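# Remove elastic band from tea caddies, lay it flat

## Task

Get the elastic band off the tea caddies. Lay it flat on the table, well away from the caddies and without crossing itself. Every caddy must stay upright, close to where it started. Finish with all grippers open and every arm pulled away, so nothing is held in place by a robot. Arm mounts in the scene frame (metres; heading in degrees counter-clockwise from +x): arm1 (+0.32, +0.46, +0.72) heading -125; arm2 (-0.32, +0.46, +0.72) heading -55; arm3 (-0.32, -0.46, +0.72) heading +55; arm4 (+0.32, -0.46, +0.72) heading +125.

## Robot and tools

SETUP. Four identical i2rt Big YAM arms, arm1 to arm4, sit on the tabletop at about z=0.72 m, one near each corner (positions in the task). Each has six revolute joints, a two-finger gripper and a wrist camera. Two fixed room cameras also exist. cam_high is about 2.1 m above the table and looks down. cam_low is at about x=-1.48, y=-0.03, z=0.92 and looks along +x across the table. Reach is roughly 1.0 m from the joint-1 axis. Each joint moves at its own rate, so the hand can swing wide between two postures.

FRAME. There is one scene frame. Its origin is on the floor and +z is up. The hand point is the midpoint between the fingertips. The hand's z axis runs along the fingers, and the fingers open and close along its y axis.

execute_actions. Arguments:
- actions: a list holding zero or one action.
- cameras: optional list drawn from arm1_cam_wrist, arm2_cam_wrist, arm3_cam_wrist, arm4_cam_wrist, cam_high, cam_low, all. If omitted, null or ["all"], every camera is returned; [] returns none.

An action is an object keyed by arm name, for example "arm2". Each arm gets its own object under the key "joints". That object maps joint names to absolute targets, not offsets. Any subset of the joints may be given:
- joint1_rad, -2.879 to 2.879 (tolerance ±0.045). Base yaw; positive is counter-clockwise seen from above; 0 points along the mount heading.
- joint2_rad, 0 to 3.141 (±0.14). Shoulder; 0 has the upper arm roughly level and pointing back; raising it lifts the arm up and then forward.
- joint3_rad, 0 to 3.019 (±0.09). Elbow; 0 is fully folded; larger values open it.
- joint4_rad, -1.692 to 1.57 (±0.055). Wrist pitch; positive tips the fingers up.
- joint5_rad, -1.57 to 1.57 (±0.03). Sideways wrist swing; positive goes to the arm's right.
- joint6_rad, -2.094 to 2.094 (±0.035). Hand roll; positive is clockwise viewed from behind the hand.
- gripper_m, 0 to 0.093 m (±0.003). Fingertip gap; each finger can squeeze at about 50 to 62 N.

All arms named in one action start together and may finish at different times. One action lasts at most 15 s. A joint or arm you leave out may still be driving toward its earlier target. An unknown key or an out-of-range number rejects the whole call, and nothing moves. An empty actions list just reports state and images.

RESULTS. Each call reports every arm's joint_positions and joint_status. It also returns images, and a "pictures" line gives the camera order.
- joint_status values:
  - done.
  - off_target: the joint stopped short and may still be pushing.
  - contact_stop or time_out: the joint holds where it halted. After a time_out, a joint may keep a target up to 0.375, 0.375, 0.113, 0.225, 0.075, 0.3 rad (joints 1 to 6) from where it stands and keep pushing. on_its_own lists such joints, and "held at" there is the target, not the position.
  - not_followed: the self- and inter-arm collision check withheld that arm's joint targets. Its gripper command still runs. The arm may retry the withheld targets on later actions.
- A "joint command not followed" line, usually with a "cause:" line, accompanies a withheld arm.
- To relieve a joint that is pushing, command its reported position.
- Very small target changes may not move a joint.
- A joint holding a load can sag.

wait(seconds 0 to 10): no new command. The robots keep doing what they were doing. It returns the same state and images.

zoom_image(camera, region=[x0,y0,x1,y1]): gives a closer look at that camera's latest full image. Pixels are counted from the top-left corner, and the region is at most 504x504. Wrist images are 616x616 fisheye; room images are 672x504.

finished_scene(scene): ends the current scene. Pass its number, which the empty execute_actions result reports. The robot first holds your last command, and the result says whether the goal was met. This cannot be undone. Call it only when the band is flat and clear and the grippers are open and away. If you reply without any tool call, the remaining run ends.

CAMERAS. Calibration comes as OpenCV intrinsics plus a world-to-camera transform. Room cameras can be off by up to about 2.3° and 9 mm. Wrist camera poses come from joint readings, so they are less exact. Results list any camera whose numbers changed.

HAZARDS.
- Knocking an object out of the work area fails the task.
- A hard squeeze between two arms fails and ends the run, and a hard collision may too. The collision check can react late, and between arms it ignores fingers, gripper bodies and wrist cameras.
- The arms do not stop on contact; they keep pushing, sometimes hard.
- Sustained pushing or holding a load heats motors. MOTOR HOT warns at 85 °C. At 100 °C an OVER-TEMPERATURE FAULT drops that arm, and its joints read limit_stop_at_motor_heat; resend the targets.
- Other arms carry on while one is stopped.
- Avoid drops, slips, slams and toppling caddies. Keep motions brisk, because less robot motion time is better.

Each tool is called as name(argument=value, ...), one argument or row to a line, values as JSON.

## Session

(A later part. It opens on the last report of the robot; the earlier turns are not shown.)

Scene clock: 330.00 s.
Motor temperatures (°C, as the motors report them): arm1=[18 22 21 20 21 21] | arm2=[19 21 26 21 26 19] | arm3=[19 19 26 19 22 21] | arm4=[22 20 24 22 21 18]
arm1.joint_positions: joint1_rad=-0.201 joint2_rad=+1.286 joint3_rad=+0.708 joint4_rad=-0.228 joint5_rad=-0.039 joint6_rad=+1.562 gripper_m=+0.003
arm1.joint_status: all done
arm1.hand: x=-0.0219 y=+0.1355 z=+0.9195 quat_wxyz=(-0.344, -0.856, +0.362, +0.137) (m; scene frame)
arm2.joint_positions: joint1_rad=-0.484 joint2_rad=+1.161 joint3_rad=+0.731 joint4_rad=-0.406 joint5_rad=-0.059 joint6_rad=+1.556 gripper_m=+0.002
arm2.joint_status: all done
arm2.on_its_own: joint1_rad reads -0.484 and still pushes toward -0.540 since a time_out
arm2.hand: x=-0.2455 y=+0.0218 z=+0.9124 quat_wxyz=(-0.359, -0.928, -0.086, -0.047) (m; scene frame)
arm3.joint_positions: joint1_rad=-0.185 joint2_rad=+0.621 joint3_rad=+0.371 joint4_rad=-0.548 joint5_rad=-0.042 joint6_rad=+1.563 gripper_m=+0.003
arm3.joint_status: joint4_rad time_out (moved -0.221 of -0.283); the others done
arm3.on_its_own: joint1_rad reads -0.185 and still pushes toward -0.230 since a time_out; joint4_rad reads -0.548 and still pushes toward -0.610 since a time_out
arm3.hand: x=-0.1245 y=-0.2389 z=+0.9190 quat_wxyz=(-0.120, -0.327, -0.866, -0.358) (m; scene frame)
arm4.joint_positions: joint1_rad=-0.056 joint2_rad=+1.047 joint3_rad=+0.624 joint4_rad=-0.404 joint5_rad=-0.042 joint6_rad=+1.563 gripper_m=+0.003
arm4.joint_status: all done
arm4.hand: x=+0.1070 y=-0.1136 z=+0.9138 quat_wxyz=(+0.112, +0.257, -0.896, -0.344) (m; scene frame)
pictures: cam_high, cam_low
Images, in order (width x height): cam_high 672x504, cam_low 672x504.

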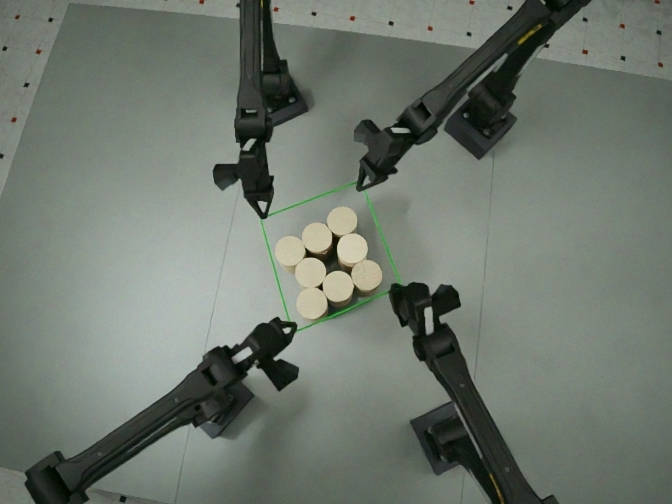

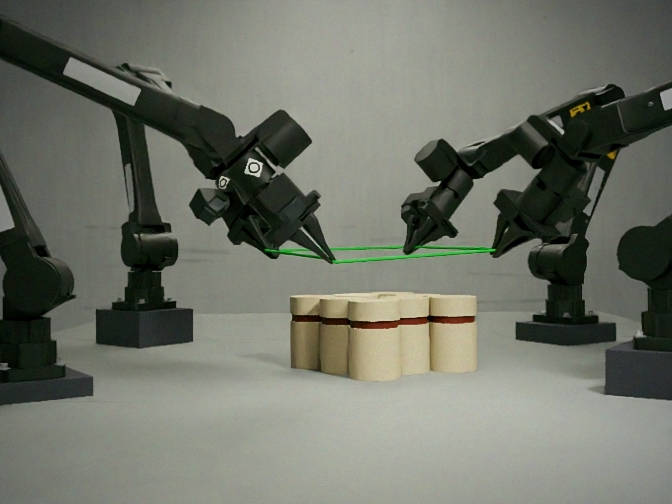

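execute_actions(
  actions=[
    {"arm1":{"joints":{"joint1_rad":0.019,"joint2_rad":1.14,"joint3_rad":0.70,"joint4_rad":-0.539}},"arm2":{"joints":{"joint1_rad":-0.21,"joint2_rad":1.263,"joint3_rad":0.94,"joint4_rad":-0.65}},"arm3":{"joints":{"joint1_rad":-0.29,"joint2_rad":1.066,"joint3_rad":0.69,"joint4_rad":-0.597}},"arm4":{"joints":{"joint1_rad":-0.245,"joint2_rad":1.003,"joint3_rad":0.71,"joint4_rad":-0.685}}},
  ],
  cameras=[],
)

execute_actions(
  actions=[
    {"arm1":{"joints":{"joint1_rad":0.295,"joint2_rad":1.081,"joint3_rad":0.715,"joint4_rad":-0.759}},"arm2":{"joints":{"joint1_rad":0.034,"joint2_rad":1.445,"joint3_rad":1.17,"joint4_rad":-0.843}},"arm3":{"joints":{"joint1_rad":-0.349,"joint2_rad":1.393,"joint3_rad":1.015,"joint4_rad":-0.741}},"arm4":{"joints":{"joint1_rad":-0.45,"joint2_rad":1.038,"joint3_rad":0.79,"joint4_rad":-0.87,"joint6_rad":1.2}}},
  ],
  cameras=["cam_high"],
)

execute_actions(
  actions=[
    {"arm1":{"joints":{"joint1_rad":0.618,"joint2_rad":1.139,"joint3_rad":0.79,"joint4_rad":-0.925,"joint6_rad":1.75}},"arm2":{"joints":{"joint1_rad":0.222,"joint2_rad":1.689,"joint3_rad":1.49,"joint4_rad":-1.071}},"arm3":{"joints":{"joint1_rad":-0.398,"joint2_rad":1.697,"joint3_rad":1.40,"joint4_rad":-0.975}},"arm4":{"joints":{"joint1_rad":-0.679,"joint2_rad":1.134,"joint3_rad":0.887,"joint4_rad":-1.023,"joint6_rad":0.85}}},
  ],
  cameras=[],
)

execute_actions(
  actions=[
    {"arm1":{"joints":{"joint1_rad":0.925,"joint2_rad":1.331,"joint3_rad":0.915,"joint4_rad":-1.005,"joint6_rad":1.9}},"arm2":{"joints":{"joint1_rad":0.369,"joint2_rad":2.0,"joint3_rad":1.92,"joint4_rad":-1.33,"joint6_rad":1.75}},"arm3":{"joints":{"joint1_rad":-0.431,"joint2_rad":2.035,"joint3_rad":1.875,"joint4_rad":-1.253,"joint6_rad":1.36}},"arm4":{"joints":{"joint1_rad":-0.894,"joint2_rad":1.30,"joint3_rad":0.987,"joint4_rad":-1.107,"joint6_rad":0.55}}},
  ],
  cameras=["cam_high","cam_low"],
)

Scene clock: 404.17 s.
Motor temperatures (°C, as the motors report them): arm1=[18 22 22 20 22 21] | arm2=[20 21 29 21 31 19] | arm3=[19 19 30 19 25 21] | arm4=[22 20 26 22 23 18]
arm1.joint_positions: joint1_rad=+0.029 joint2_rad=+1.134 joint3_rad=+0.713 joint4_rad=-0.507 joint5_rad=-0.025 joint6_rad=+1.562 gripper_m=+0.003
arm1.joint_status: all done
arm1.hand: x=+0.0876 y=+0.1097 z=+0.9417 quat_wxyz=(-0.300, -0.911, +0.271, +0.084) (m; scene frame)
arm2.joint_positions: joint1_rad=-0.183 joint2_rad=+1.261 joint3_rad=+0.928 joint4_rad=-0.618 joint5_rad=-0.027 joint6_rad=+1.556 gripper_m=+0.002
arm2.joint_status: all done
arm2.hand: x=-0.1107 y=+0.0342 z=+0.9346 quat_wxyz=(-0.297, -0.926, -0.222, -0.073) (m; scene frame)
arm3.joint_positions: joint1_rad=-0.261 joint2_rad=+1.061 joint3_rad=+0.673 joint4_rad=-0.562 joint5_rad=-0.025 joint6_rad=+1.563 gripper_m=+0.003
arm3.joint_status: all done
arm3.hand: x=-0.0346 y=-0.1901 z=+0.9329 quat_wxyz=(-0.112, -0.374, -0.876, -0.285) (m; scene frame)
arm4.joint_positions: joint1_rad=-0.217 joint2_rad=+1.006 joint3_rad=+0.689 joint4_rad=-0.653 joint5_rad=-0.027 joint6_rad=+1.563 gripper_m=+0.003
arm4.joint_status: all done
arm4.hand: x=+0.1777 y=-0.1086 z=+0.9245 quat_wxyz=(+0.065, +0.185, -0.937, -0.288) (m; scene frame)
pictures: none
No camera images: the call's "cameras" was empty. Leave "cameras" out to get every camera's image.

Scene clock: 405.57 s.
Motor temperatures (°C, as the motors report them): arm1=[18 22 22 20 22 21] | arm2=[20 21 29 21 30 19] | arm3=[19 19 30 19 25 21] | arm4=[22 20 27 22 22 18]
arm1.joint_positions: joint1_rad=+0.298 joint2_rad=+1.086 joint3_rad=+0.713 joint4_rad=-0.733 joint5_rad=-0.017 joint6_rad=+1.563 gripper_m=+0.003
arm1.joint_status: all done
arm1.hand: x=+0.2029 y=+0.1064 z=+0.9307 quat_wxyz=(-0.224, -0.962, +0.153, +0.031) (m; scene frame)
arm2.joint_positions: joint1_rad=+0.048 joint2_rad=+1.446 joint3_rad=+1.130 joint4_rad=-0.814 joint5_rad=-0.015 joint6_rad=+1.556 gripper_m=+0.002
arm2.joint_status: all done
arm2.hand: x=+0.0021 y=+0.0643 z=+0.9202 quat_wxyz=(-0.206, -0.917, -0.333, -0.073) (m; scene frame)
arm3.joint_positions: joint1_rad=-0.325 joint2_rad=+1.381 joint3_rad=+0.986 joint4_rad=-0.714 joint5_rad=-0.020 joint6_rad=+1.563 gripper_m=+0.003
arm3.joint_status: all done
arm3.hand: x=+0.0497 y=-0.1550 z=+0.9315 quat_wxyz=(-0.090, -0.412, -0.882, -0.211) (m; scene frame)
arm4.joint_positions: joint1_rad=-0.437 joint2_rad=+1.037 joint3_rad=+0.759 joint4_rad=-0.844 joint5_rad=-0.020 joint6_rad=+1.206 gripper_m=+0.003
arm4.joint_status: all done
arm4.hand: x=+0.2615 y=-0.1027 z=+0.9242 quat_wxyz=(-0.015, +0.252, -0.942, -0.221) (m; scene frame)
pictures: cam_high
Images, in order (width x height): cam_high 672x504.

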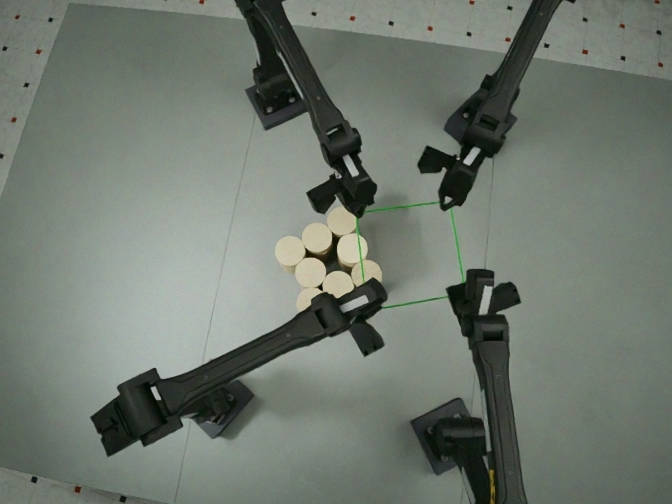

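Scene clock: 406.93 s.
Motor temperatures (°C, as the motors report them): arm1=[18 22 22 20 22 21] | arm2=[19 21 30 21 30 19] | arm3=[19 19 31 19 24 21] | arm4=[22 20 27 22 22 18]
arm1.joint_positions: joint1_rad=+0.613 joint2_rad=+1.127 joint3_rad=+0.768 joint4_rad=-0.904 joint5_rad=-0.013 joint6_rad=+1.744 gripper_m=+0.003
arm1.joint_status: all done
arm1.hand: x=+0.3173 y=+0.1059 z=+0.9256 quat_wxyz=(-0.147, -0.985, +0.091, -0.018) (m; scene frame)
arm2.joint_positions: joint1_rad=+0.232 joint2_rad=+1.697 joint3_rad=+1.445 joint4_rad=-1.048 joint5_rad=-0.007 joint6_rad=+1.556 gripper_m=+0.002
arm2.joint_status: all done
arm2.hand: x=+0.1155 y=+0.0879 z=+0.9111 quat_wxyz=(-0.122, -0.897, -0.420, -0.054) (m; scene frame)
arm3.joint_positions: joint1_rad=-0.379 joint2_rad=+1.685 joint3_rad=+1.364 joint4_rad=-0.954 joint5_rad=-0.015 joint6_rad=+1.563 gripper_m=+0.003
arm3.joint_status: all done
arm3.hand: x=+0.1365 y=-0.1244 z=+0.9268 quat_wxyz=(-0.060, -0.444, -0.884, -0.135) (m; scene frame)
arm4.joint_positions: joint1_rad=-0.671 joint2_rad=+1.136 joint3_rad=+0.848 joint4_rad=-1.001 joint5_rad=-0.017 joint6_rad=+0.857 gripper_m=+0.003
arm4.joint_status: all done
arm4.hand: x=+0.3462 y=-0.1021 z=+0.9178 quat_wxyz=(-0.048, +0.309, -0.941, -0.131) (m; scene frame)
pictures: none
No camera images: the call's "cameras" was empty. Leave "cameras" out to get every camera's image.

Scene clock: 408.27 s.
Motor temperatures (°C, as the motors report them): arm1=[18 22 23 20 22 21] | arm2=[19 21 30 21 29 19] | arm3=[19 19 31 19 24 21] | arm4=[22 20 27 22 22 18]
arm1.joint_positions: joint1_rad=+0.921 joint2_rad=+1.329 joint3_rad=+0.888 joint4_rad=-0.994 joint5_rad=-0.010 joint6_rad=+1.894 gripper_m=+0.003
arm1.joint_status: all done
arm1.hand: x=+0.4306 y=+0.1000 z=+0.9000 quat_wxyz=(-0.058, -0.998, +0.014, -0.025) (m; scene frame)
arm2.joint_positions: joint1_rad=+0.376 joint2_rad=+2.012 joint3_rad=+1.869 joint4_rad=-1.314 joint5_rad=-0.007 joint6_rad=+1.735 gripper_m=+0.002
arm2.joint_status: all done
arm2.hand: x=+0.2303 y=+0.1116 z=+0.8895 quat_wxyz=(-0.046, -0.912, -0.407, -0.029) (m; scene frame)
arm3.joint_positions: joint1_rad=-0.417 joint2_rad=+2.026 joint3_rad=+1.838 joint4_rad=-1.239 joint5_rad=-0.013 joint6_rad=+1.370 gripper_m=+0.003
arm3.joint_status: all done
arm3.hand: x=+0.2267 y=-0.0906 z=+0.9094 quat_wxyz=(-0.034, -0.378, -0.923, -0.064) (m; scene frame)
arm4.joint_positions: joint1_rad=-0.891 joint2_rad=+1.308 joint3_rad=+0.950 joint4_rad=-1.097 joint5_rad=-0.013 joint6_rad=+0.558 gripper_m=+0.003
arm4.joint_status: all done
arm4.hand: x=+0.4291 y=-0.1011 z=+0.8955 quat_wxyz=(-0.031, +0.348, -0.936, -0.048) (m; scene frame)
pictures: cam_high, cam_low
Images, in order (width x height): cam_high 672x504, cam_low 672x504.

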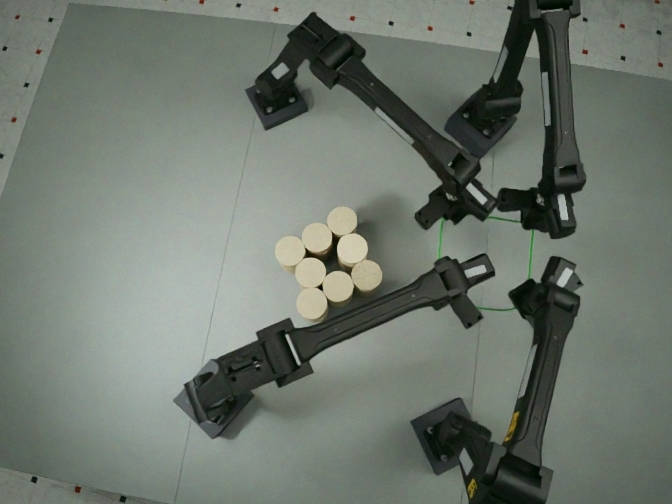

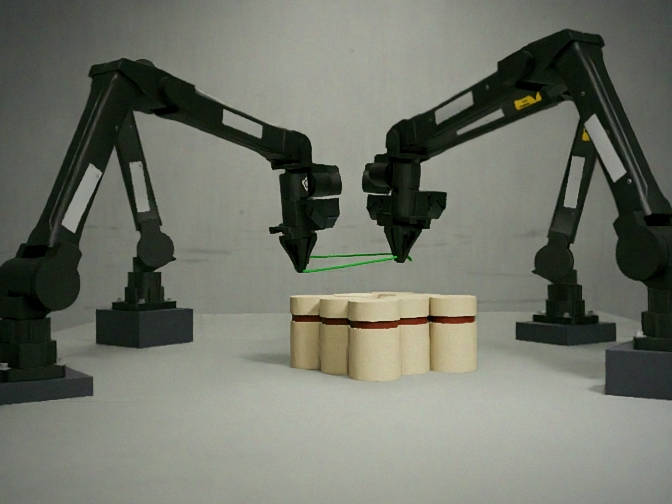

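execute_actions(
  actions=[
    {"arm1":{"joints":{"joint2_rad":1.47,"joint3_rad":0.79,"joint4_rad":-0.77,"joint6_rad":1.7}},"arm2":{"joints":{"joint2_rad":2.05,"joint3_rad":1.78,"joint4_rad":-1.16}},"arm3":{"joints":{"joint2_rad":2.105,"joint3_rad":1.755,"joint4_rad":-1.09}},"arm4":{"joints":{"joint2_rad":1.41,"joint3_rad":0.845,"joint4_rad":-0.88}}},
  ],
  cameras=[],
)

execute_actions(
  actions=[
    {"arm1":{"joints":{"joint2_rad":1.61,"joint3_rad":0.715,"joint4_rad":-0.55}},"arm2":{"joints":{"joint2_rad":2.11,"joint3_rad":1.685,"joint4_rad":-1.0}},"arm3":{"joints":{"joint2_rad":2.18,"joint3_rad":1.679,"joint4_rad":-0.94}},"arm4":{"joints":{"joint2_rad":1.523,"joint3_rad":0.7525,"joint4_rad":-0.662}}},
  ],
  cameras=["cam_high","cam_low","arm2_cam_wrist","arm4_cam_wrist"],
)

Scene clock: 422.63 s.
Motor temperatures (°C, as the motors report them): arm1=[18 22 24 20 21 21] | arm2=[19 23 32 21 27 19] | arm3=[19 21 33 19 23 21] | arm4=[22 20 28 22 21 18]
arm1.joint_positions: joint1_rad=+0.921 joint2_rad=+1.472 joint3_rad=+0.791 joint4_rad=-0.773 joint5_rad=-0.010 joint6_rad=+1.713 gripper_m=+0.003
arm1.joint_status: all done
arm1.hand: x=+0.4311 y=+0.0989 z=+0.8216 quat_wxyz=(-0.051, -0.996, -0.077, -0.018) (m; scene frame)
arm2.joint_positions: joint1_rad=+0.376 joint2_rad=+2.051 joint3_rad=+1.787 joint4_rad=-1.170 joint5_rad=-0.007 joint6_rad=+1.735 gripper_m=+0.002
arm2.joint_status: all done
arm2.hand: x=+0.2369 y=+0.1068 z=+0.8359 quat_wxyz=(-0.056, -0.911, -0.407, -0.035) (m; scene frame)
arm3.joint_positions: joint1_rad=-0.417 joint2_rad=+2.086 joint3_rad=+1.749 joint4_rad=-1.102 joint5_rad=-0.012 joint6_rad=+1.369 gripper_m=+0.003
arm3.joint_status: all done
arm3.hand: x=+0.2271 y=-0.0907 z=+0.8397 quat_wxyz=(-0.031, -0.378, -0.923, -0.058) (m; scene frame)
arm4.joint_positions: joint1_rad=-0.891 joint2_rad=+1.419 joint3_rad=+0.842 joint4_rad=-0.885 joint5_rad=-0.011 joint6_rad=+0.557 gripper_m=+0.003
arm4.joint_status: all done
arm4.hand: x=+0.4307 y=-0.0979 z=+0.8224 quat_wxyz=(-0.030, +0.349, -0.936, -0.045) (m; scene frame)
pictures: none
No camera images: the call's "cameras" was empty. Leave "cameras" out to get every camera's image.

Scene clock: 423.80 s.
Motor temperatures (°C, as the motors report them): arm1=[18 22 24 20 21 21] | arm2=[19 23 32 21 27 19] | arm3=[19 22 33 19 23 21] | arm4=[22 20 28 22 21 18]
arm1.joint_positions: joint1_rad=+0.921 joint2_rad=+1.605 joint3_rad=+0.723 joint4_rad=-0.555 joint5_rad=-0.010 joint6_rad=+1.712 gripper_m=+0.003
arm1.joint_status: all done
arm1.hand: x=+0.4313 y=+0.0988 z=+0.7604 quat_wxyz=(-0.059, -0.995, -0.077, -0.020) (m; scene frame)
arm2.joint_positions: joint1_rad=+0.376 joint2_rad=+2.118 joint3_rad=+1.690 joint4_rad=-1.008 joint5_rad=-0.007 joint6_rad=+1.735 gripper_m=+0.002
arm2.joint_status: all done
arm2.hand: x=+0.2349 y=+0.1073 z=+0.7605 quat_wxyz=(-0.055, -0.911, -0.407, -0.035) (m; scene frame)
arm3.joint_positions: joint1_rad=-0.417 joint2_rad=+2.162 joint3_rad=+1.673 joint4_rad=-0.952 joint5_rad=-0.012 joint6_rad=+1.369 gripper_m=+0.003
arm3.joint_status: all done
arm3.hand: x=+0.2256 y=-0.0916 z=+0.7668 quat_wxyz=(-0.031, -0.378, -0.923, -0.058) (m; scene frame)
arm4.joint_positions: joint1_rad=-0.891 joint2_rad=+1.532 joint3_rad=+0.756 joint4_rad=-0.669 joint5_rad=-0.011 joint6_rad=+0.556 gripper_m=+0.003
arm4.joint_status: all done
arm4.hand: x=+0.4309 y=-0.0981 z=+0.7602 quat_wxyz=(-0.035, +0.349, -0.935, -0.052) (m; scene frame)
pictures: arm2_cam_wrist, arm4_cam_wrist, cam_high, cam_low
camera_calibration (this result's frames):
arm2_cam_wrist: T_world_to_cam=[[-0.741035, 0.657978, -0.133908, 0.204467], [0.472928, 0.653012, 0.591536, -0.624318], [0.476661, 0.37502, -0.795081, 0.58131], [0, 0, 0, 1]] pos_world=[0.169687, 0.0551496, 0.858875]
arm4_cam_wrist: T_world_to_cam=[[0.656413, -0.751501, -0.0660997, -0.307313], [-0.632424, -0.595931, 0.494879, -0.156752], [-0.411293, -0.283042, -0.866444, 0.934501], [0, 0, 0, 1]] pos_world=[0.486944, -0.0598562, 0.866953]
Images, in order (width x height): arm2_cam_wrist 616x616, arm4_cam_wrist 616x616, cam_high 672x504, cam_low 672x504.

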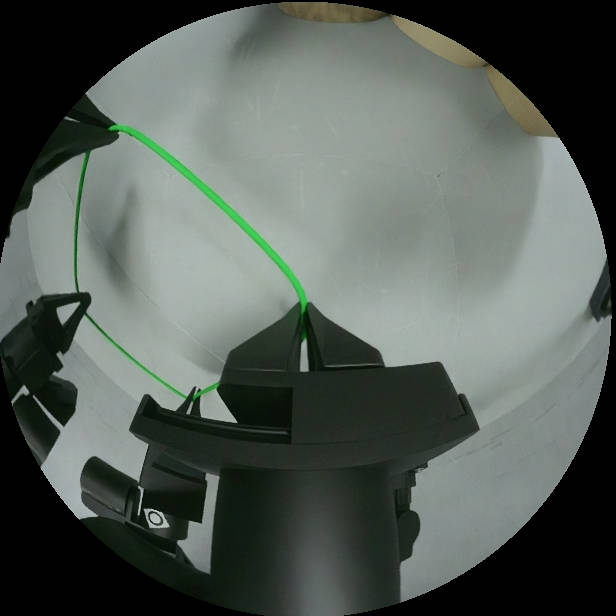

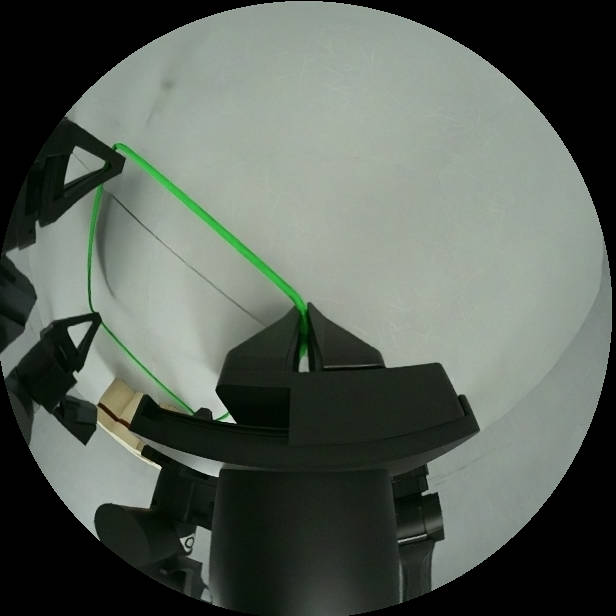

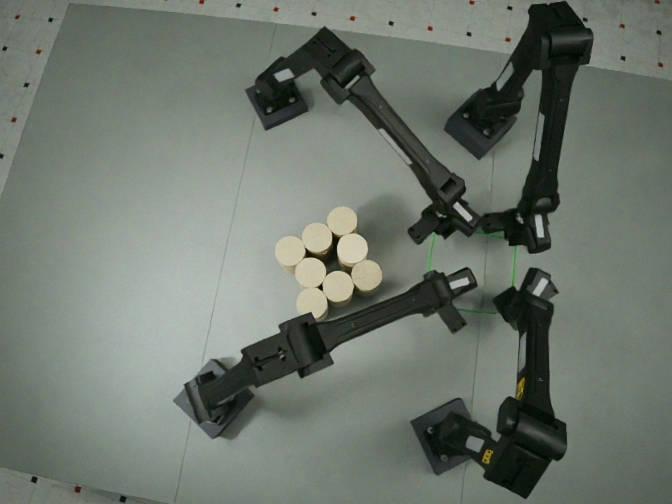

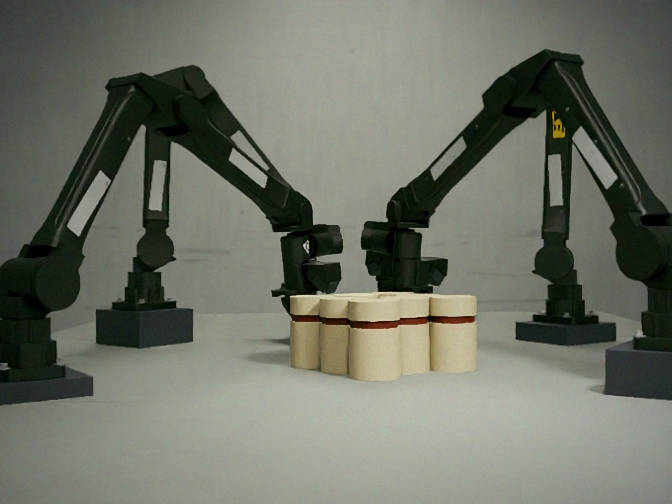

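execute_actions(
  actions=[
    {"arm1":{"joints":{"joint2_rad":1.68,"joint3_rad":0.685,"joint4_rad":-0.45}},"arm2":{"joints":{"joint2_rad":2.14,"joint3_rad":1.643,"joint4_rad":-0.93}},"arm3":{"joints":{"joint2_rad":2.22,"joint3_rad":1.636,"joint4_rad":-0.86}},"arm4":{"joints":{"joint2_rad":1.586,"joint3_rad":0.715,"joint4_rad":-0.562}}},
  ],
  cameras=["arm2_cam_wrist","arm4_cam_wrist"],
)

Scene clock: 431.30 s.
Motor temperatures (°C, as the motors report them): arm1=[18 22 23 20 21 21] | arm2=[19 24 31 21 26 19] | arm3=[19 22 32 19 23 21] | arm4=[22 20 27 22 21 18]
arm1.joint_positions: joint1_rad=+0.921 joint2_rad=+1.665 joint3_rad=+0.694 joint4_rad=-0.453 joint5_rad=-0.010 joint6_rad=+1.712 gripper_m=+0.003
arm1.joint_status: all done
arm1.hand: x=+0.4308 y=+0.1007 z=+0.7347 quat_wxyz=(-0.065, -0.995, -0.077, -0.021) (m; scene frame)
arm2.joint_positions: joint1_rad=+0.376 joint2_rad=+2.129 joint3_rad=+1.655 joint4_rad=-0.940 joint5_rad=-0.007 joint6_rad=+1.735 gripper_m=+0.002
arm2.joint_status: all done
arm2.hand: x=+0.2353 y=+0.1068 z=+0.7427 quat_wxyz=(-0.064, -0.910, -0.407, -0.041) (m; scene frame)
arm3.joint_positions: joint1_rad=-0.417 joint2_rad=+2.185 joint3_rad=+1.637 joint4_rad=-0.872 joint5_rad=-0.012 joint6_rad=+1.369 gripper_m=+0.003
arm3.joint_status: all done
arm3.hand: x=+0.2257 y=-0.0915 z=+0.7416 quat_wxyz=(-0.036, -0.378, -0.923, -0.066) (m; scene frame)
arm4.joint_positions: joint1_rad=-0.891 joint2_rad=+1.584 joint3_rad=+0.722 joint4_rad=-0.568 joint5_rad=-0.011 joint6_rad=+0.556 gripper_m=+0.003
arm4.joint_status: all done
arm4.hand: x=+0.4307 y=-0.0988 z=+0.7347 quat_wxyz=(-0.039, +0.349, -0.935, -0.058) (m; scene frame)
pictures: arm2_cam_wrist, arm4_cam_wrist
camera_calibration (this result's frames):
arm2_cam_wrist: T_world_to_cam=[[-0.73847, 0.656105, -0.155524, 0.218422], [0.461748, 0.660149, 0.592447, -0.612481], [0.491376, 0.365691, -0.790455, 0.561195], [0, 0, 0, 1]] pos_world=[0.168352, 0.0557965, 0.840432]
arm4_cam_wrist: T_world_to_cam=[[0.65675, -0.750501, -0.0736725, -0.303963], [-0.6345, -0.602737, 0.483858, -0.13635], [-0.407541, -0.271028, -0.87204, 0.91578], [0, 0, 0, 1]] pos_world=[0.486332, -0.0621054, 0.842177]
Images, in order (width x height): arm2_cam_wrist 616x616, arm4_cam_wrist 616x616.

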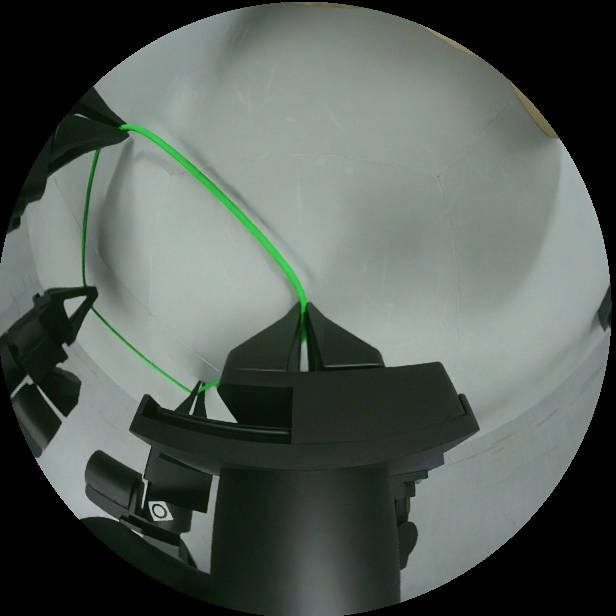

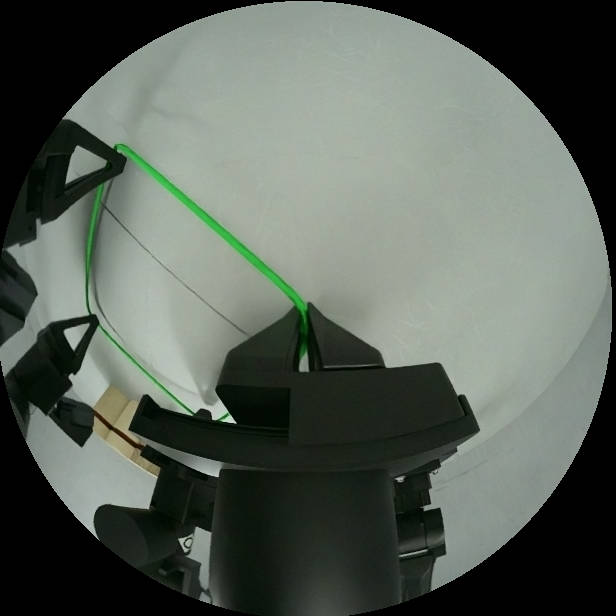

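execute_actions(
  actions=[
    {"arm1":{"joints":{"joint3_rad":0.67}},"arm2":{"joints":{"joint3_rad":1.62}},"arm3":{"joints":{"joint3_rad":1.62}},"arm4":{"joints":{"joint3_rad":0.70}}},
  ],
  cameras=[],
)

execute_actions(
  actions=[
    {"arm1":{"joints":{"gripper_m":0.03}},"arm2":{"joints":{"gripper_m":0.03}},"arm3":{"joints":{"gripper_m":0.03}},"arm4":{"joints":{"gripper_m":0.03}}},
  ],
  cameras=[],
)

execute_actions(
  actions=[
    {"arm1":{"joints":{"joint2_rad":1.47,"joint3_rad":0.81,"joint4_rad":-0.77}},"arm2":{"joints":{"joint2_rad":2.0,"joint3_rad":1.78,"joint4_rad":-1.16}},"arm3":{"joints":{"joint2_rad":2.05,"joint3_rad":1.755,"joint4_rad":-1.09}},"arm4":{"joints":{"joint2_rad":1.41,"joint3_rad":0.865,"joint4_rad":-0.88}}},
  ],
  cameras=["arm2_cam_wrist","arm4_cam_wrist","cam_high"],
)

Scene clock: 442.43 s.
Motor temperatures (°C, as the motors report them): arm1=[18 22 22 20 21 21] | arm2=[19 24 29 21 25 19] | arm3=[19 23 31 19 22 21] | arm4=[22 20 26 22 21 18]
arm1.joint_positions: joint1_rad=+0.921 joint2_rad=+1.665 joint3_rad=+0.682 joint4_rad=-0.448 joint5_rad=-0.010 joint6_rad=+1.712 gripper_m=+0.003
arm1.joint_status: all done
arm1.hand: x=+0.4293 y=+0.1058 z=+0.7321 quat_wxyz=(-0.062, -0.995, -0.077, -0.020) (m; scene frame)
arm2.joint_positions: joint1_rad=+0.376 joint2_rad=+2.129 joint3_rad=+1.634 joint4_rad=-0.934 joint5_rad=-0.007 joint6_rad=+1.735 gripper_m=+0.002
arm2.joint_status: all done
arm2.hand: x=+0.2290 y=+0.1107 z=+0.7351 quat_wxyz=(-0.058, -0.911, -0.407, -0.037) (m; scene frame)
arm3.joint_positions: joint1_rad=-0.417 joint2_rad=+2.185 joint3_rad=+1.624 joint4_rad=-0.869 joint5_rad=-0.012 joint6_rad=+1.369 gripper_m=+0.003
arm3.joint_status: all done
arm3.hand: x=+0.2217 y=-0.0942 z=+0.7372 quat_wxyz=(-0.034, -0.378, -0.923, -0.062) (m; scene frame)
arm4.joint_positions: joint1_rad=-0.891 joint2_rad=+1.584 joint3_rad=+0.711 joint4_rad=-0.562 joint5_rad=-0.011 joint6_rad=+0.556 gripper_m=+0.003
arm4.joint_status: all done
arm4.hand: x=+0.4295 y=-0.1030 z=+0.7319 quat_wxyz=(-0.038, +0.349, -0.935, -0.056) (m; scene frame)
pictures: none
No camera images: the call's "cameras" was empty. Leave "cameras" out to get every camera's image.

Scene clock: 443.07 s.
Motor temperatures (°C, as the motors report them): arm1=[18 22 22 20 21 21] | arm2=[19 24 29 21 25 19] | arm3=[19 23 31 19 22 21] | arm4=[22 20 26 22 21 18]
arm1.joint_positions: joint1_rad=+0.921 joint2_rad=+1.665 joint3_rad=+0.677 joint4_rad=-0.448 joint5_rad=-0.011 joint6_rad=+1.709 gripper_m=+0.030
arm1.joint_status: all done
arm1.hand: x=+0.4285 y=+0.1090 z=+0.7308 quat_wxyz=(-0.059, -0.995, -0.078, -0.020) (m; scene frame)
arm2.joint_positions: joint1_rad=+0.376 joint2_rad=+2.129 joint3_rad=+1.634 joint4_rad=-0.932 joint5_rad=-0.007 joint6_rad=+1.736 gripper_m=+0.030
arm2.joint_status: all done
arm2.hand: x=+0.2293 y=+0.1105 z=+0.7351 quat_wxyz=(-0.059, -0.911, -0.407, -0.037) (m; scene frame)
arm3.joint_positions: joint1_rad=-0.417 joint2_rad=+2.185 joint3_rad=+1.624 joint4_rad=-0.869 joint5_rad=-0.012 joint6_rad=+1.369 gripper_m=+0.030
arm3.joint_status: all done
arm3.hand: x=+0.2217 y=-0.0942 z=+0.7372 quat_wxyz=(-0.034, -0.378, -0.923, -0.062) (m; scene frame)
arm4.joint_positions: joint1_rad=-0.891 joint2_rad=+1.584 joint3_rad=+0.702 joint4_rad=-0.562 joint5_rad=-0.011 joint6_rad=+0.556 gripper_m=+0.030
arm4.joint_status: all done
arm4.hand: x=+0.4281 y=-0.1077 z=+0.7294 quat_wxyz=(-0.035, +0.349, -0.935, -0.052) (m; scene frame)
pictures: none
No camera images: the call's "cameras" was empty. Leave "cameras" out to get every camera's image.

Scene clock: 444.30 s.
Motor temperatures (°C, as the motors report them): arm1=[18 22 22 20 21 21] | arm2=[19 24 30 21 25 19] | arm3=[19 23 31 19 22 21] | arm4=[22 20 26 22 21 18]
arm1.joint_positions: joint1_rad=+0.921 joint2_rad=+1.450 joint3_rad=+0.803 joint4_rad=-0.762 joint5_rad=-0.012 joint6_rad=+1.708 gripper_m=+0.030
arm1.joint_status: all done
arm1.hand: x=+0.4344 y=+0.0889 z=+0.8338 quat_wxyz=(-0.072, -0.994, -0.079, -0.023) (m; scene frame)
arm2.joint_positions: joint1_rad=+0.376 joint2_rad=+1.988 joint3_rad=+1.743 joint4_rad=-1.150 joint5_rad=-0.007 joint6_rad=+1.736 gripper_m=+0.030
arm2.joint_status: all done
arm2.hand: x=+0.2303 y=+0.1113 z=+0.8592 quat_wxyz=(-0.073, -0.910, -0.406, -0.046) (m; scene frame)
arm3.joint_positions: joint1_rad=-0.418 joint2_rad=+2.024 joint3_rad=+1.736 joint4_rad=-1.078 joint5_rad=-0.011 joint6_rad=+1.369 gripper_m=+0.030
arm3.joint_status: all done
arm3.hand: x=+0.2315 y=-0.0886 z=+0.8748 quat_wxyz=(-0.052, -0.377, -0.921, -0.088) (m; scene frame)
arm4.joint_positions: joint1_rad=-0.891 joint2_rad=+1.403 joint3_rad=+0.851 joint4_rad=-0.869 joint5_rad=-0.011 joint6_rad=+0.556 gripper_m=+0.030
arm4.joint_status: all done
arm4.hand: x=+0.4334 y=-0.0895 z=+0.8317 quat_wxyz=(-0.042, +0.349, -0.934, -0.061) (m; scene frame)
pictures: arm2_cam_wrist, arm4_cam_wrist, cam_high
camera_calibration (this result's frames):
arm2_cam_wrist: T_world_to_cam=[[-0.735576, 0.654494, -0.174831, 0.245955], [0.451939, 0.666351, 0.593066, -0.681096], [0.504657, 0.357232, -0.785943, 0.648107], [0, 0, 0, 1]] pos_world=[0.161661, 0.061348, 0.956311]
arm4_cam_wrist: T_world_to_cam=[[0.656941, -0.749937, -0.0776072, -0.288376], [-0.636145, -0.606603, 0.476814, -0.16975], [-0.404658, -0.26387, -0.875571, 1.00628], [0, 0, 0, 1]] pos_world=[0.488658, -0.0537092, 0.939626]
Images, in order (width x height): arm2_cam_wrist 616x616, arm4_cam_wrist 616x616, cam_high 672x504.

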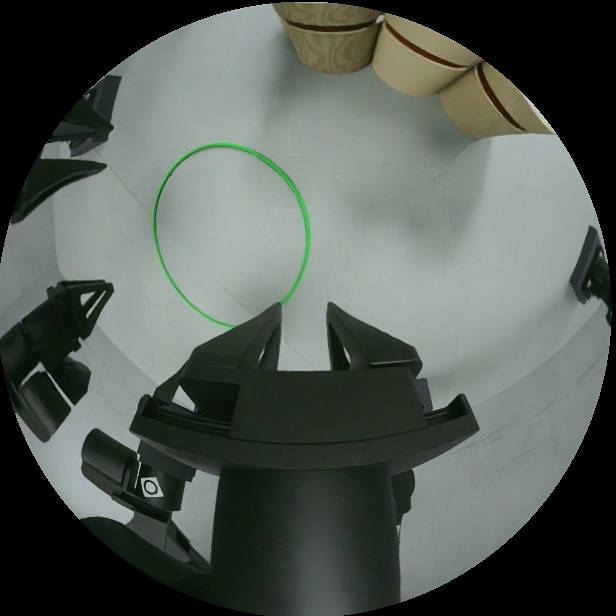

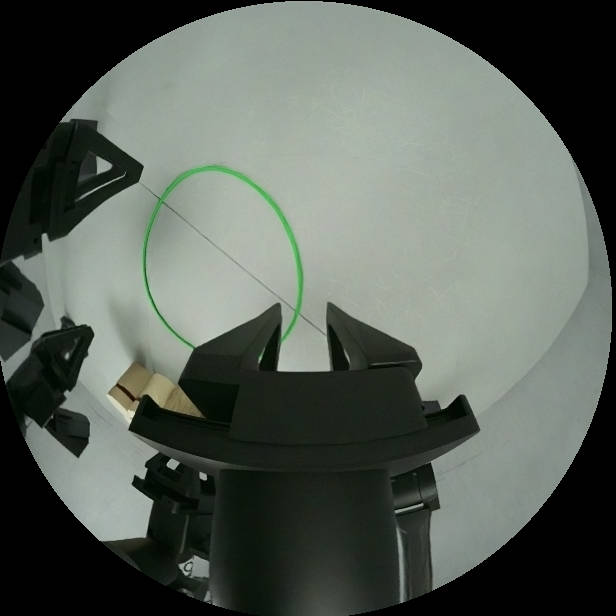

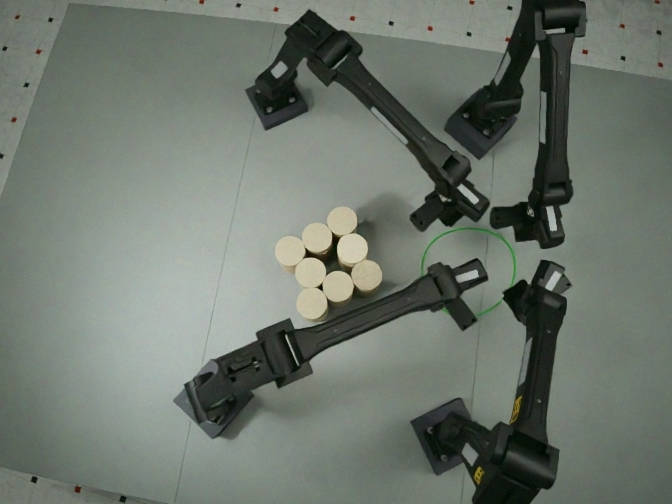

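execute_actions(
  actions=[
    {"arm1":{"joints":{"joint2_rad":1.0,"joint1_rad":1.2}},"arm2":{"joints":{"joint2_rad":1.2,"joint3_rad":1.3,"joint1_rad":0.5}},"arm3":{"joints":{"joint1_rad":-0.2,"joint2_rad":1.55,"joint3_rad":1.4,"joint4_rad":-1.25,"joint6_rad":2.02,"gripper_m":0.093}},"arm4":{"joints":{"joint2_rad":1.0,"joint1_rad":-1.2}}},
  ],
  cameras=[],
)

execute_actions(
  actions=[
    {"arm2":{"joints":{"joint2_rad":0.6,"joint3_rad":0.9}},"arm3":{"joints":{"joint1_rad":0.075,"joint2_rad":1.537,"joint3_rad":1.114,"joint4_rad":-1.148,"joint5_rad":0.0}}},
  ],
  cameras=["arm3_cam_wrist","cam_high","cam_low"],
)

Scene clock: 464.87 s.
Motor temperatures (°C, as the motors report them): arm1=[18 22 23 20 21 21] | arm2=[19 24 32 21 24 19] | arm3=[19 23 32 19 22 21] | arm4=[22 20 27 22 21 18]
arm1.joint_positions: joint1_rad=+1.208 joint2_rad=+0.988 joint3_rad=+0.803 joint4_rad=-0.763 joint5_rad=-0.014 joint6_rad=+1.708 gripper_m=+0.030
arm1.joint_status: all done
arm1.hand: x=+0.5355 y=+0.1341 z=+1.0067 quat_wxyz=(-0.280, -0.929, -0.211, -0.115) (m; scene frame)
arm2.joint_positions: joint1_rad=+0.501 joint2_rad=+1.195 joint3_rad=+1.310 joint4_rad=-1.154 joint5_rad=-0.010 joint6_rad=+1.736 gripper_m=+0.030
arm2.joint_status: all done
arm2.hand: x=+0.0903 y=+0.2703 z=+1.0845 quat_wxyz=(-0.208, -0.854, -0.449, -0.157) (m; scene frame)
arm3.joint_positions: joint1_rad=-0.195 joint2_rad=+1.522 joint3_rad=+1.402 joint4_rad=-1.241 joint5_rad=-0.011 joint6_rad=+2.010 gripper_m=+0.093
arm3.joint_status: all done
arm3.hand: x=+0.0236 y=-0.0946 z=+1.0090 quat_wxyz=(-0.011, -0.560, -0.822, -0.105) (m; scene frame)
arm4.joint_positions: joint1_rad=-1.207 joint2_rad=+0.994 joint3_rad=+0.851 joint4_rad=-0.869 joint5_rad=-0.007 joint6_rad=+0.556 gripper_m=+0.030
arm4.joint_status: all done
arm4.hand: x=+0.5386 y=-0.1486 z=+0.9823 quat_wxyz=(-0.199, +0.192, -0.942, -0.190) (m; scene frame)
pictures: none
No camera images: the call's "cameras" was empty. Leave "cameras" out to get every camera's image.

Scene clock: 466.23 s.
Motor temperatures (°C, as the motors report them): arm1=[18 22 23 20 21 21] | arm2=[19 23 32 21 24 19] | arm3=[19 23 32 19 22 21] | arm4=[22 20 27 22 21 18]
arm1.joint_positions: joint1_rad=+1.208 joint2_rad=+0.988 joint3_rad=+0.803 joint4_rad=-0.763 joint5_rad=-0.014 joint6_rad=+1.708 gripper_m=+0.030
arm1.joint_status: not commanded
arm1.hand: x=+0.5355 y=+0.1341 z=+1.0067 quat_wxyz=(-0.280, -0.929, -0.211, -0.115) (m; scene frame)
arm2.joint_positions: joint1_rad=+0.501 joint2_rad=+0.593 joint3_rad=+0.912 joint4_rad=-1.155 joint5_rad=-0.010 joint6_rad=+1.736 gripper_m=+0.030
arm2.joint_status: all done
arm2.hand: x=-0.0698 y=+0.3460 z=+1.0815 quat_wxyz=(-0.285, -0.826, -0.436, -0.215) (m; scene frame)
arm3.joint_positions: joint1_rad=+0.087 joint2_rad=+1.522 joint3_rad=+1.107 joint4_rad=-1.159 joint5_rad=-0.001 joint6_rad=+2.011 gripper_m=+0.093
arm3.joint_status: all done
arm3.hand: x=-0.1277 y=-0.0869 z=+0.8955 quat_wxyz=(+0.001, -0.442, -0.897, +0.002) (m; scene frame)
arm4.joint_positions: joint1_rad=-1.207 joint2_rad=+0.994 joint3_rad=+0.851 joint4_rad=-0.869 joint5_rad=-0.007 joint6_rad=+0.556 gripper_m=+0.030
arm4.joint_status: not commanded
arm4.hand: x=+0.5386 y=-0.1486 z=+0.9823 quat_wxyz=(-0.199, +0.192, -0.942, -0.190) (m; scene frame)
pictures: arm3_cam_wrist, cam_high, cam_low
camera_calibration (this result's frames):
arm3_cam_wrist: T_world_to_cam=[[-0.795848, -0.605491, 0.00279434, -0.152475], [-0.490542, 0.647453, 0.583243, -0.523661], [-0.354957, 0.462802, -0.812293, 0.846165], [0, 0, 0, 1]] pos_world=[-0.0778719, -0.144883, 0.993182]
Images, in order (width x height): arm3_cam_wrist 616x616, cam_high 672x504, cam_low 672x504.

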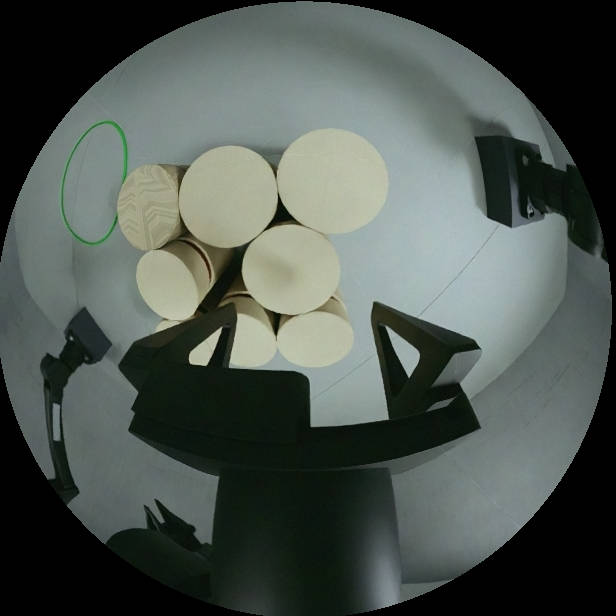

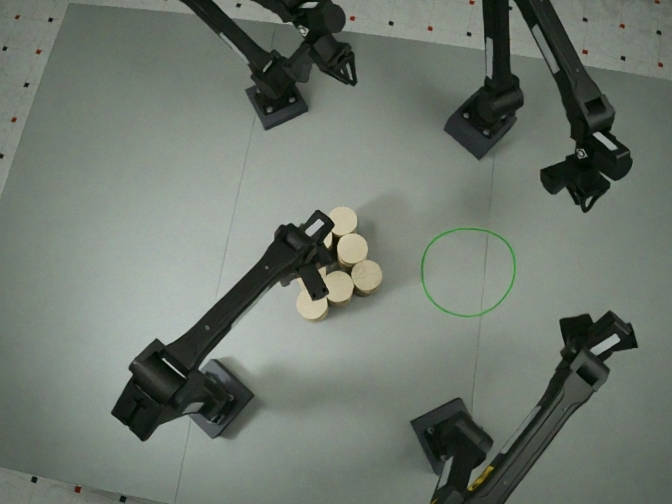

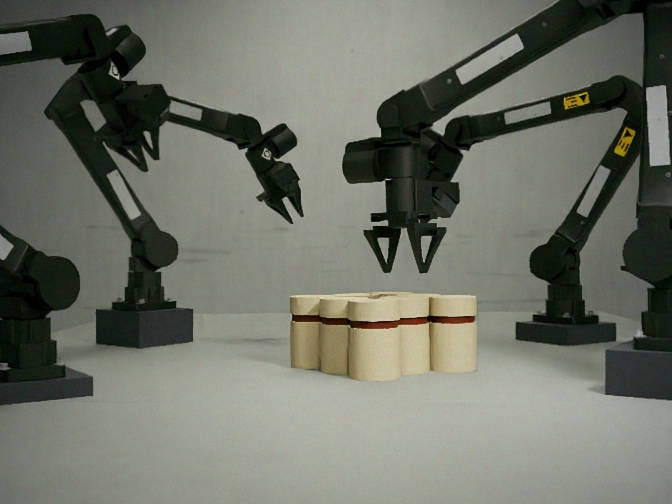

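execute_actions(
  actions=[
    {"arm3":{"joints":{"joint1_rad":0.035,"joint2_rad":1.578,"joint3_rad":1.11,"joint4_rad":-1.097}}},
  ],
  cameras=["arm3_cam_wrist","cam_low"],
)

Scene clock: 476.83 s.
Motor temperatures (°C, as the motors report them): arm1=[18 22 24 20 21 21] | arm2=[19 22 31 21 24 19] | arm3=[19 22 32 19 21 21] | arm4=[22 20 28 22 20 18]
arm1.joint_positions: joint1_rad=+1.208 joint2_rad=+0.988 joint3_rad=+0.803 joint4_rad=-0.763 joint5_rad=-0.014 joint6_rad=+1.708 gripper_m=+0.030
arm1.joint_status: not commanded
arm1.hand: x=+0.5355 y=+0.1341 z=+1.0067 quat_wxyz=(-0.280, -0.929, -0.211, -0.115) (m; scene frame)
arm2.joint_positions: joint1_rad=+0.501 joint2_rad=+0.593 joint3_rad=+0.912 joint4_rad=-1.155 joint5_rad=-0.010 joint6_rad=+1.736 gripper_m=+0.030
arm2.joint_status: not commanded
arm2.hand: x=-0.0698 y=+0.3460 z=+1.0815 quat_wxyz=(-0.285, -0.826, -0.436, -0.215) (m; scene frame)
arm3.joint_positions: joint1_rad=+0.040 joint2_rad=+1.555 joint3_rad=+1.107 joint4_rad=-1.110 joint5_rad=-0.001 joint6_rad=+2.011 gripper_m=+0.093
arm3.joint_status: all done
arm3.hand: x=-0.1047 y=-0.0865 z=+0.8823 quat_wxyz=(+0.001, -0.463, -0.886, -0.007) (m; scene frame)
arm4.joint_positions: joint1_rad=-1.207 joint2_rad=+0.994 joint3_rad=+0.851 joint4_rad=-0.869 joint5_rad=-0.007 joint6_rad=+0.556 gripper_m=+0.030
arm4.joint_status: not commanded
arm4.hand: x=+0.5386 y=-0.1486 z=+0.9823 quat_wxyz=(-0.199, +0.192, -0.942, -0.190) (m; scene frame)
pictures: arm3_cam_wrist, cam_low
camera_calibration (this result's frames):
arm3_cam_wrist: T_world_to_cam=[[-0.82334, -0.567411, -0.0124629, -0.119996], [-0.464692, 0.661357, 0.588785, -0.505918], [-0.325841, 0.490562, -0.808193, 0.845249], [0, 0, 0, 1]] pos_world=[-0.0584764, -0.148142, 0.979506]
Images, in order (width x height): arm3_cam_wrist 616x616, cam_low 672x504.

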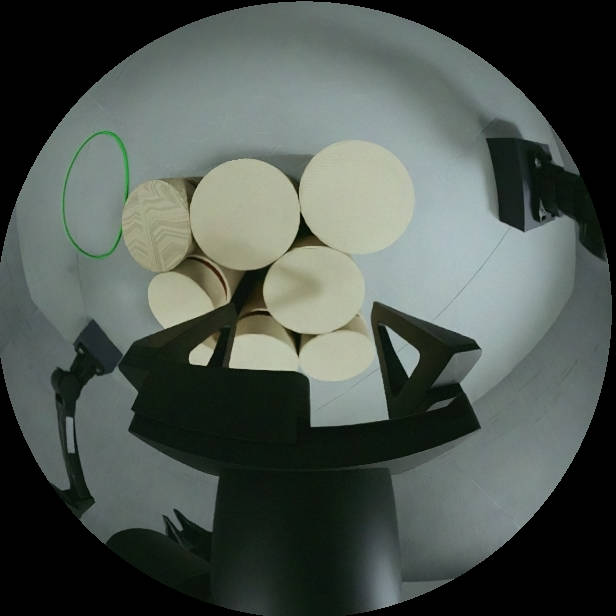

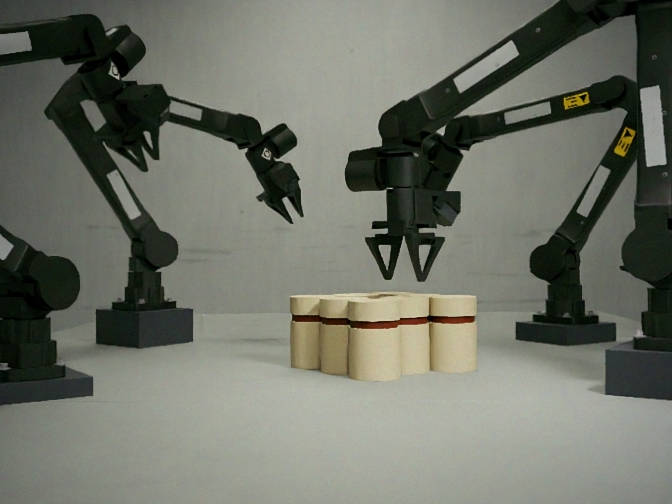

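execute_actions(
  actions=[
    {"arm3":{"joints":{"joint2_rad":1.598,"joint3_rad":1.066,"joint4_rad":-1.047}}},
  ],
  cameras=["arm3_cam_wrist"],
)

Scene clock: 483.73 s.
Motor temperatures (°C, as the motors report them): arm1=[18 21 24 20 21 21] | arm2=[19 22 30 21 24 19] | arm3=[19 22 31 19 21 21] | arm4=[22 20 28 22 20 18]
arm1.joint_positions: joint1_rad=+1.208 joint2_rad=+0.988 joint3_rad=+0.803 joint4_rad=-0.763 joint5_rad=-0.014 joint6_rad=+1.708 gripper_m=+0.030
arm1.joint_status: not commanded
arm1.hand: x=+0.5355 y=+0.1341 z=+1.0067 quat_wxyz=(-0.280, -0.929, -0.211, -0.115) (m; scene frame)
arm2.joint_positions: joint1_rad=+0.501 joint2_rad=+0.593 joint3_rad=+0.912 joint4_rad=-1.155 joint5_rad=-0.010 joint6_rad=+1.736 gripper_m=+0.030
arm2.joint_status: not commanded
arm2.hand: x=-0.0698 y=+0.3460 z=+1.0815 quat_wxyz=(-0.285, -0.826, -0.436, -0.215) (m; scene frame)
arm3.joint_positions: joint1_rad=+0.040 joint2_rad=+1.574 joint3_rad=+1.065 joint4_rad=-1.060 joint5_rad=-0.001 joint6_rad=+2.011 gripper_m=+0.093
arm3.joint_status: all done
arm3.hand: x=-0.1078 y=-0.0918 z=+0.8603 quat_wxyz=(+0.001, -0.463, -0.886, -0.001) (m; scene frame)
arm4.joint_positions: joint1_rad=-1.207 joint2_rad=+0.994 joint3_rad=+0.851 joint4_rad=-0.869 joint5_rad=-0.007 joint6_rad=+0.556 gripper_m=+0.030
arm4.joint_status: not commanded
arm4.hand: x=+0.5386 y=-0.1486 z=+0.9823 quat_wxyz=(-0.199, +0.192, -0.942, -0.190) (m; scene frame)
pictures: arm3_cam_wrist
camera_calibration (this result's frames):
arm3_cam_wrist: T_world_to_cam=[[-0.823375, -0.567492, -0.00247955, -0.134352], [-0.461462, 0.66698, 0.584971, -0.486768], [-0.330312, 0.482795, -0.811051, 0.830321], [0, 0, 0, 1]] pos_world=[-0.0609815, -0.152454, 0.957845]
Images, in order (width x height): arm3_cam_wrist 616x616.

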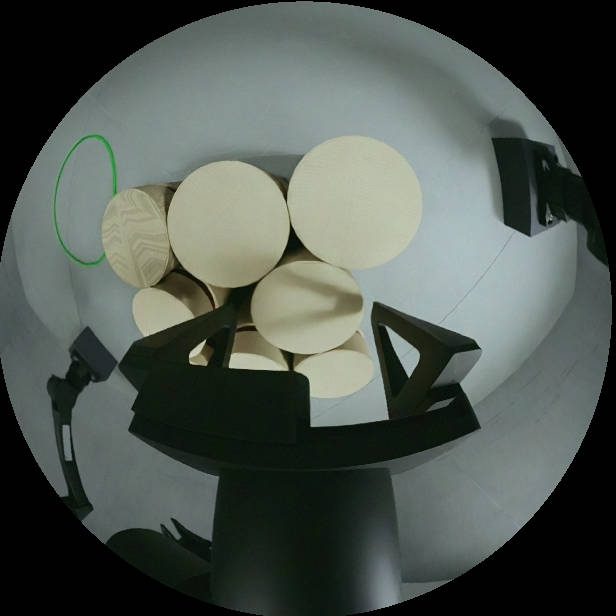

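execute_actions(
  actions=[
    {"arm3":{"joints":{"joint2_rad":1.655,"joint3_rad":1.018,"joint4_rad":-0.945}}},
  ],
  cameras=["arm3_cam_wrist","cam_low"],
)

Scene clock: 489.47 s.
Motor temperatures (°C, as the motors report them): arm1=[18 21 25 20 21 21] | arm2=[19 22 30 21 24 19] | arm3=[19 22 31 19 21 21] | arm4=[22 20 29 22 20 18]
arm1.joint_positions: joint1_rad=+1.208 joint2_rad=+0.988 joint3_rad=+0.803 joint4_rad=-0.763 joint5_rad=-0.014 joint6_rad=+1.708 gripper_m=+0.030
arm1.joint_status: not commanded
arm1.hand: x=+0.5355 y=+0.1341 z=+1.0067 quat_wxyz=(-0.280, -0.929, -0.211, -0.115) (m; scene frame)
arm2.joint_positions: joint1_rad=+0.501 joint2_rad=+0.593 joint3_rad=+0.912 joint4_rad=-1.155 joint5_rad=-0.010 joint6_rad=+1.736 gripper_m=+0.030
arm2.joint_status: not commanded
arm2.hand: x=-0.0698 y=+0.3460 z=+1.0815 quat_wxyz=(-0.285, -0.826, -0.436, -0.215) (m; scene frame)
arm3.joint_positions: joint1_rad=+0.040 joint2_rad=+1.638 joint3_rad=+1.018 joint4_rad=-0.957 joint5_rad=-0.002 joint6_rad=+2.011 gripper_m=+0.093
arm3.joint_status: all done
arm3.hand: x=-0.1083 y=-0.0922 z=+0.8191 quat_wxyz=(+0.002, -0.463, -0.886, +0.003) (m; scene frame)
arm4.joint_positions: joint1_rad=-1.207 joint2_rad=+0.994 joint3_rad=+0.851 joint4_rad=-0.869 joint5_rad=-0.007 joint6_rad=+0.556 gripper_m=+0.030
arm4.joint_status: not commanded
arm4.hand: x=+0.5386 y=-0.1486 z=+0.9823 quat_wxyz=(-0.199, +0.192, -0.942, -0.190) (m; scene frame)
pictures: arm3_cam_wrist, cam_low
camera_calibration (this result's frames):
arm3_cam_wrist: T_world_to_cam=[[-0.823364, -0.567487, 0.00558728, -0.141797], [-0.458443, 0.670892, 0.582867, -0.460224], [-0.334518, 0.47735, -0.812548, 0.797282], [0, 0, 0, 1]] pos_world=[-0.0610324, -0.15229, 0.916872]
Images, in order (width x height): arm3_cam_wrist 616x616, cam_low 672x504.

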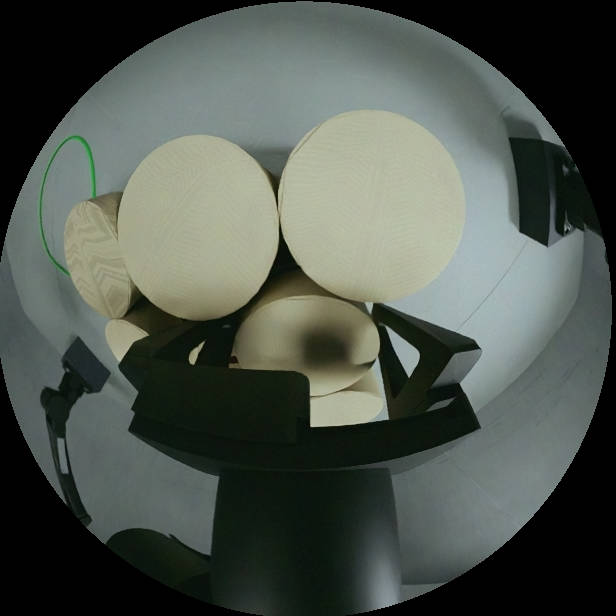

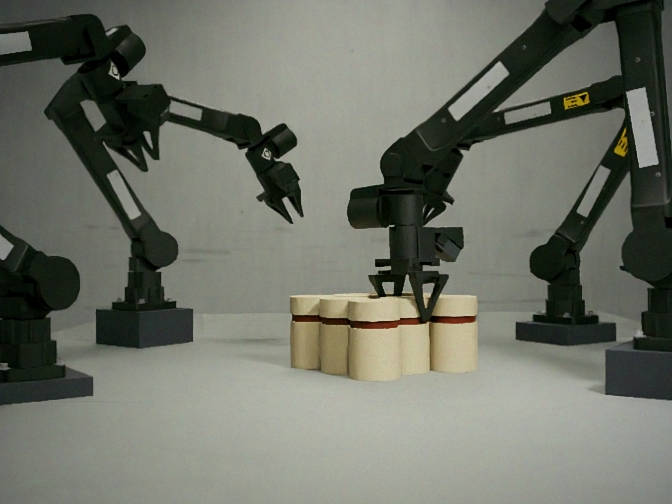

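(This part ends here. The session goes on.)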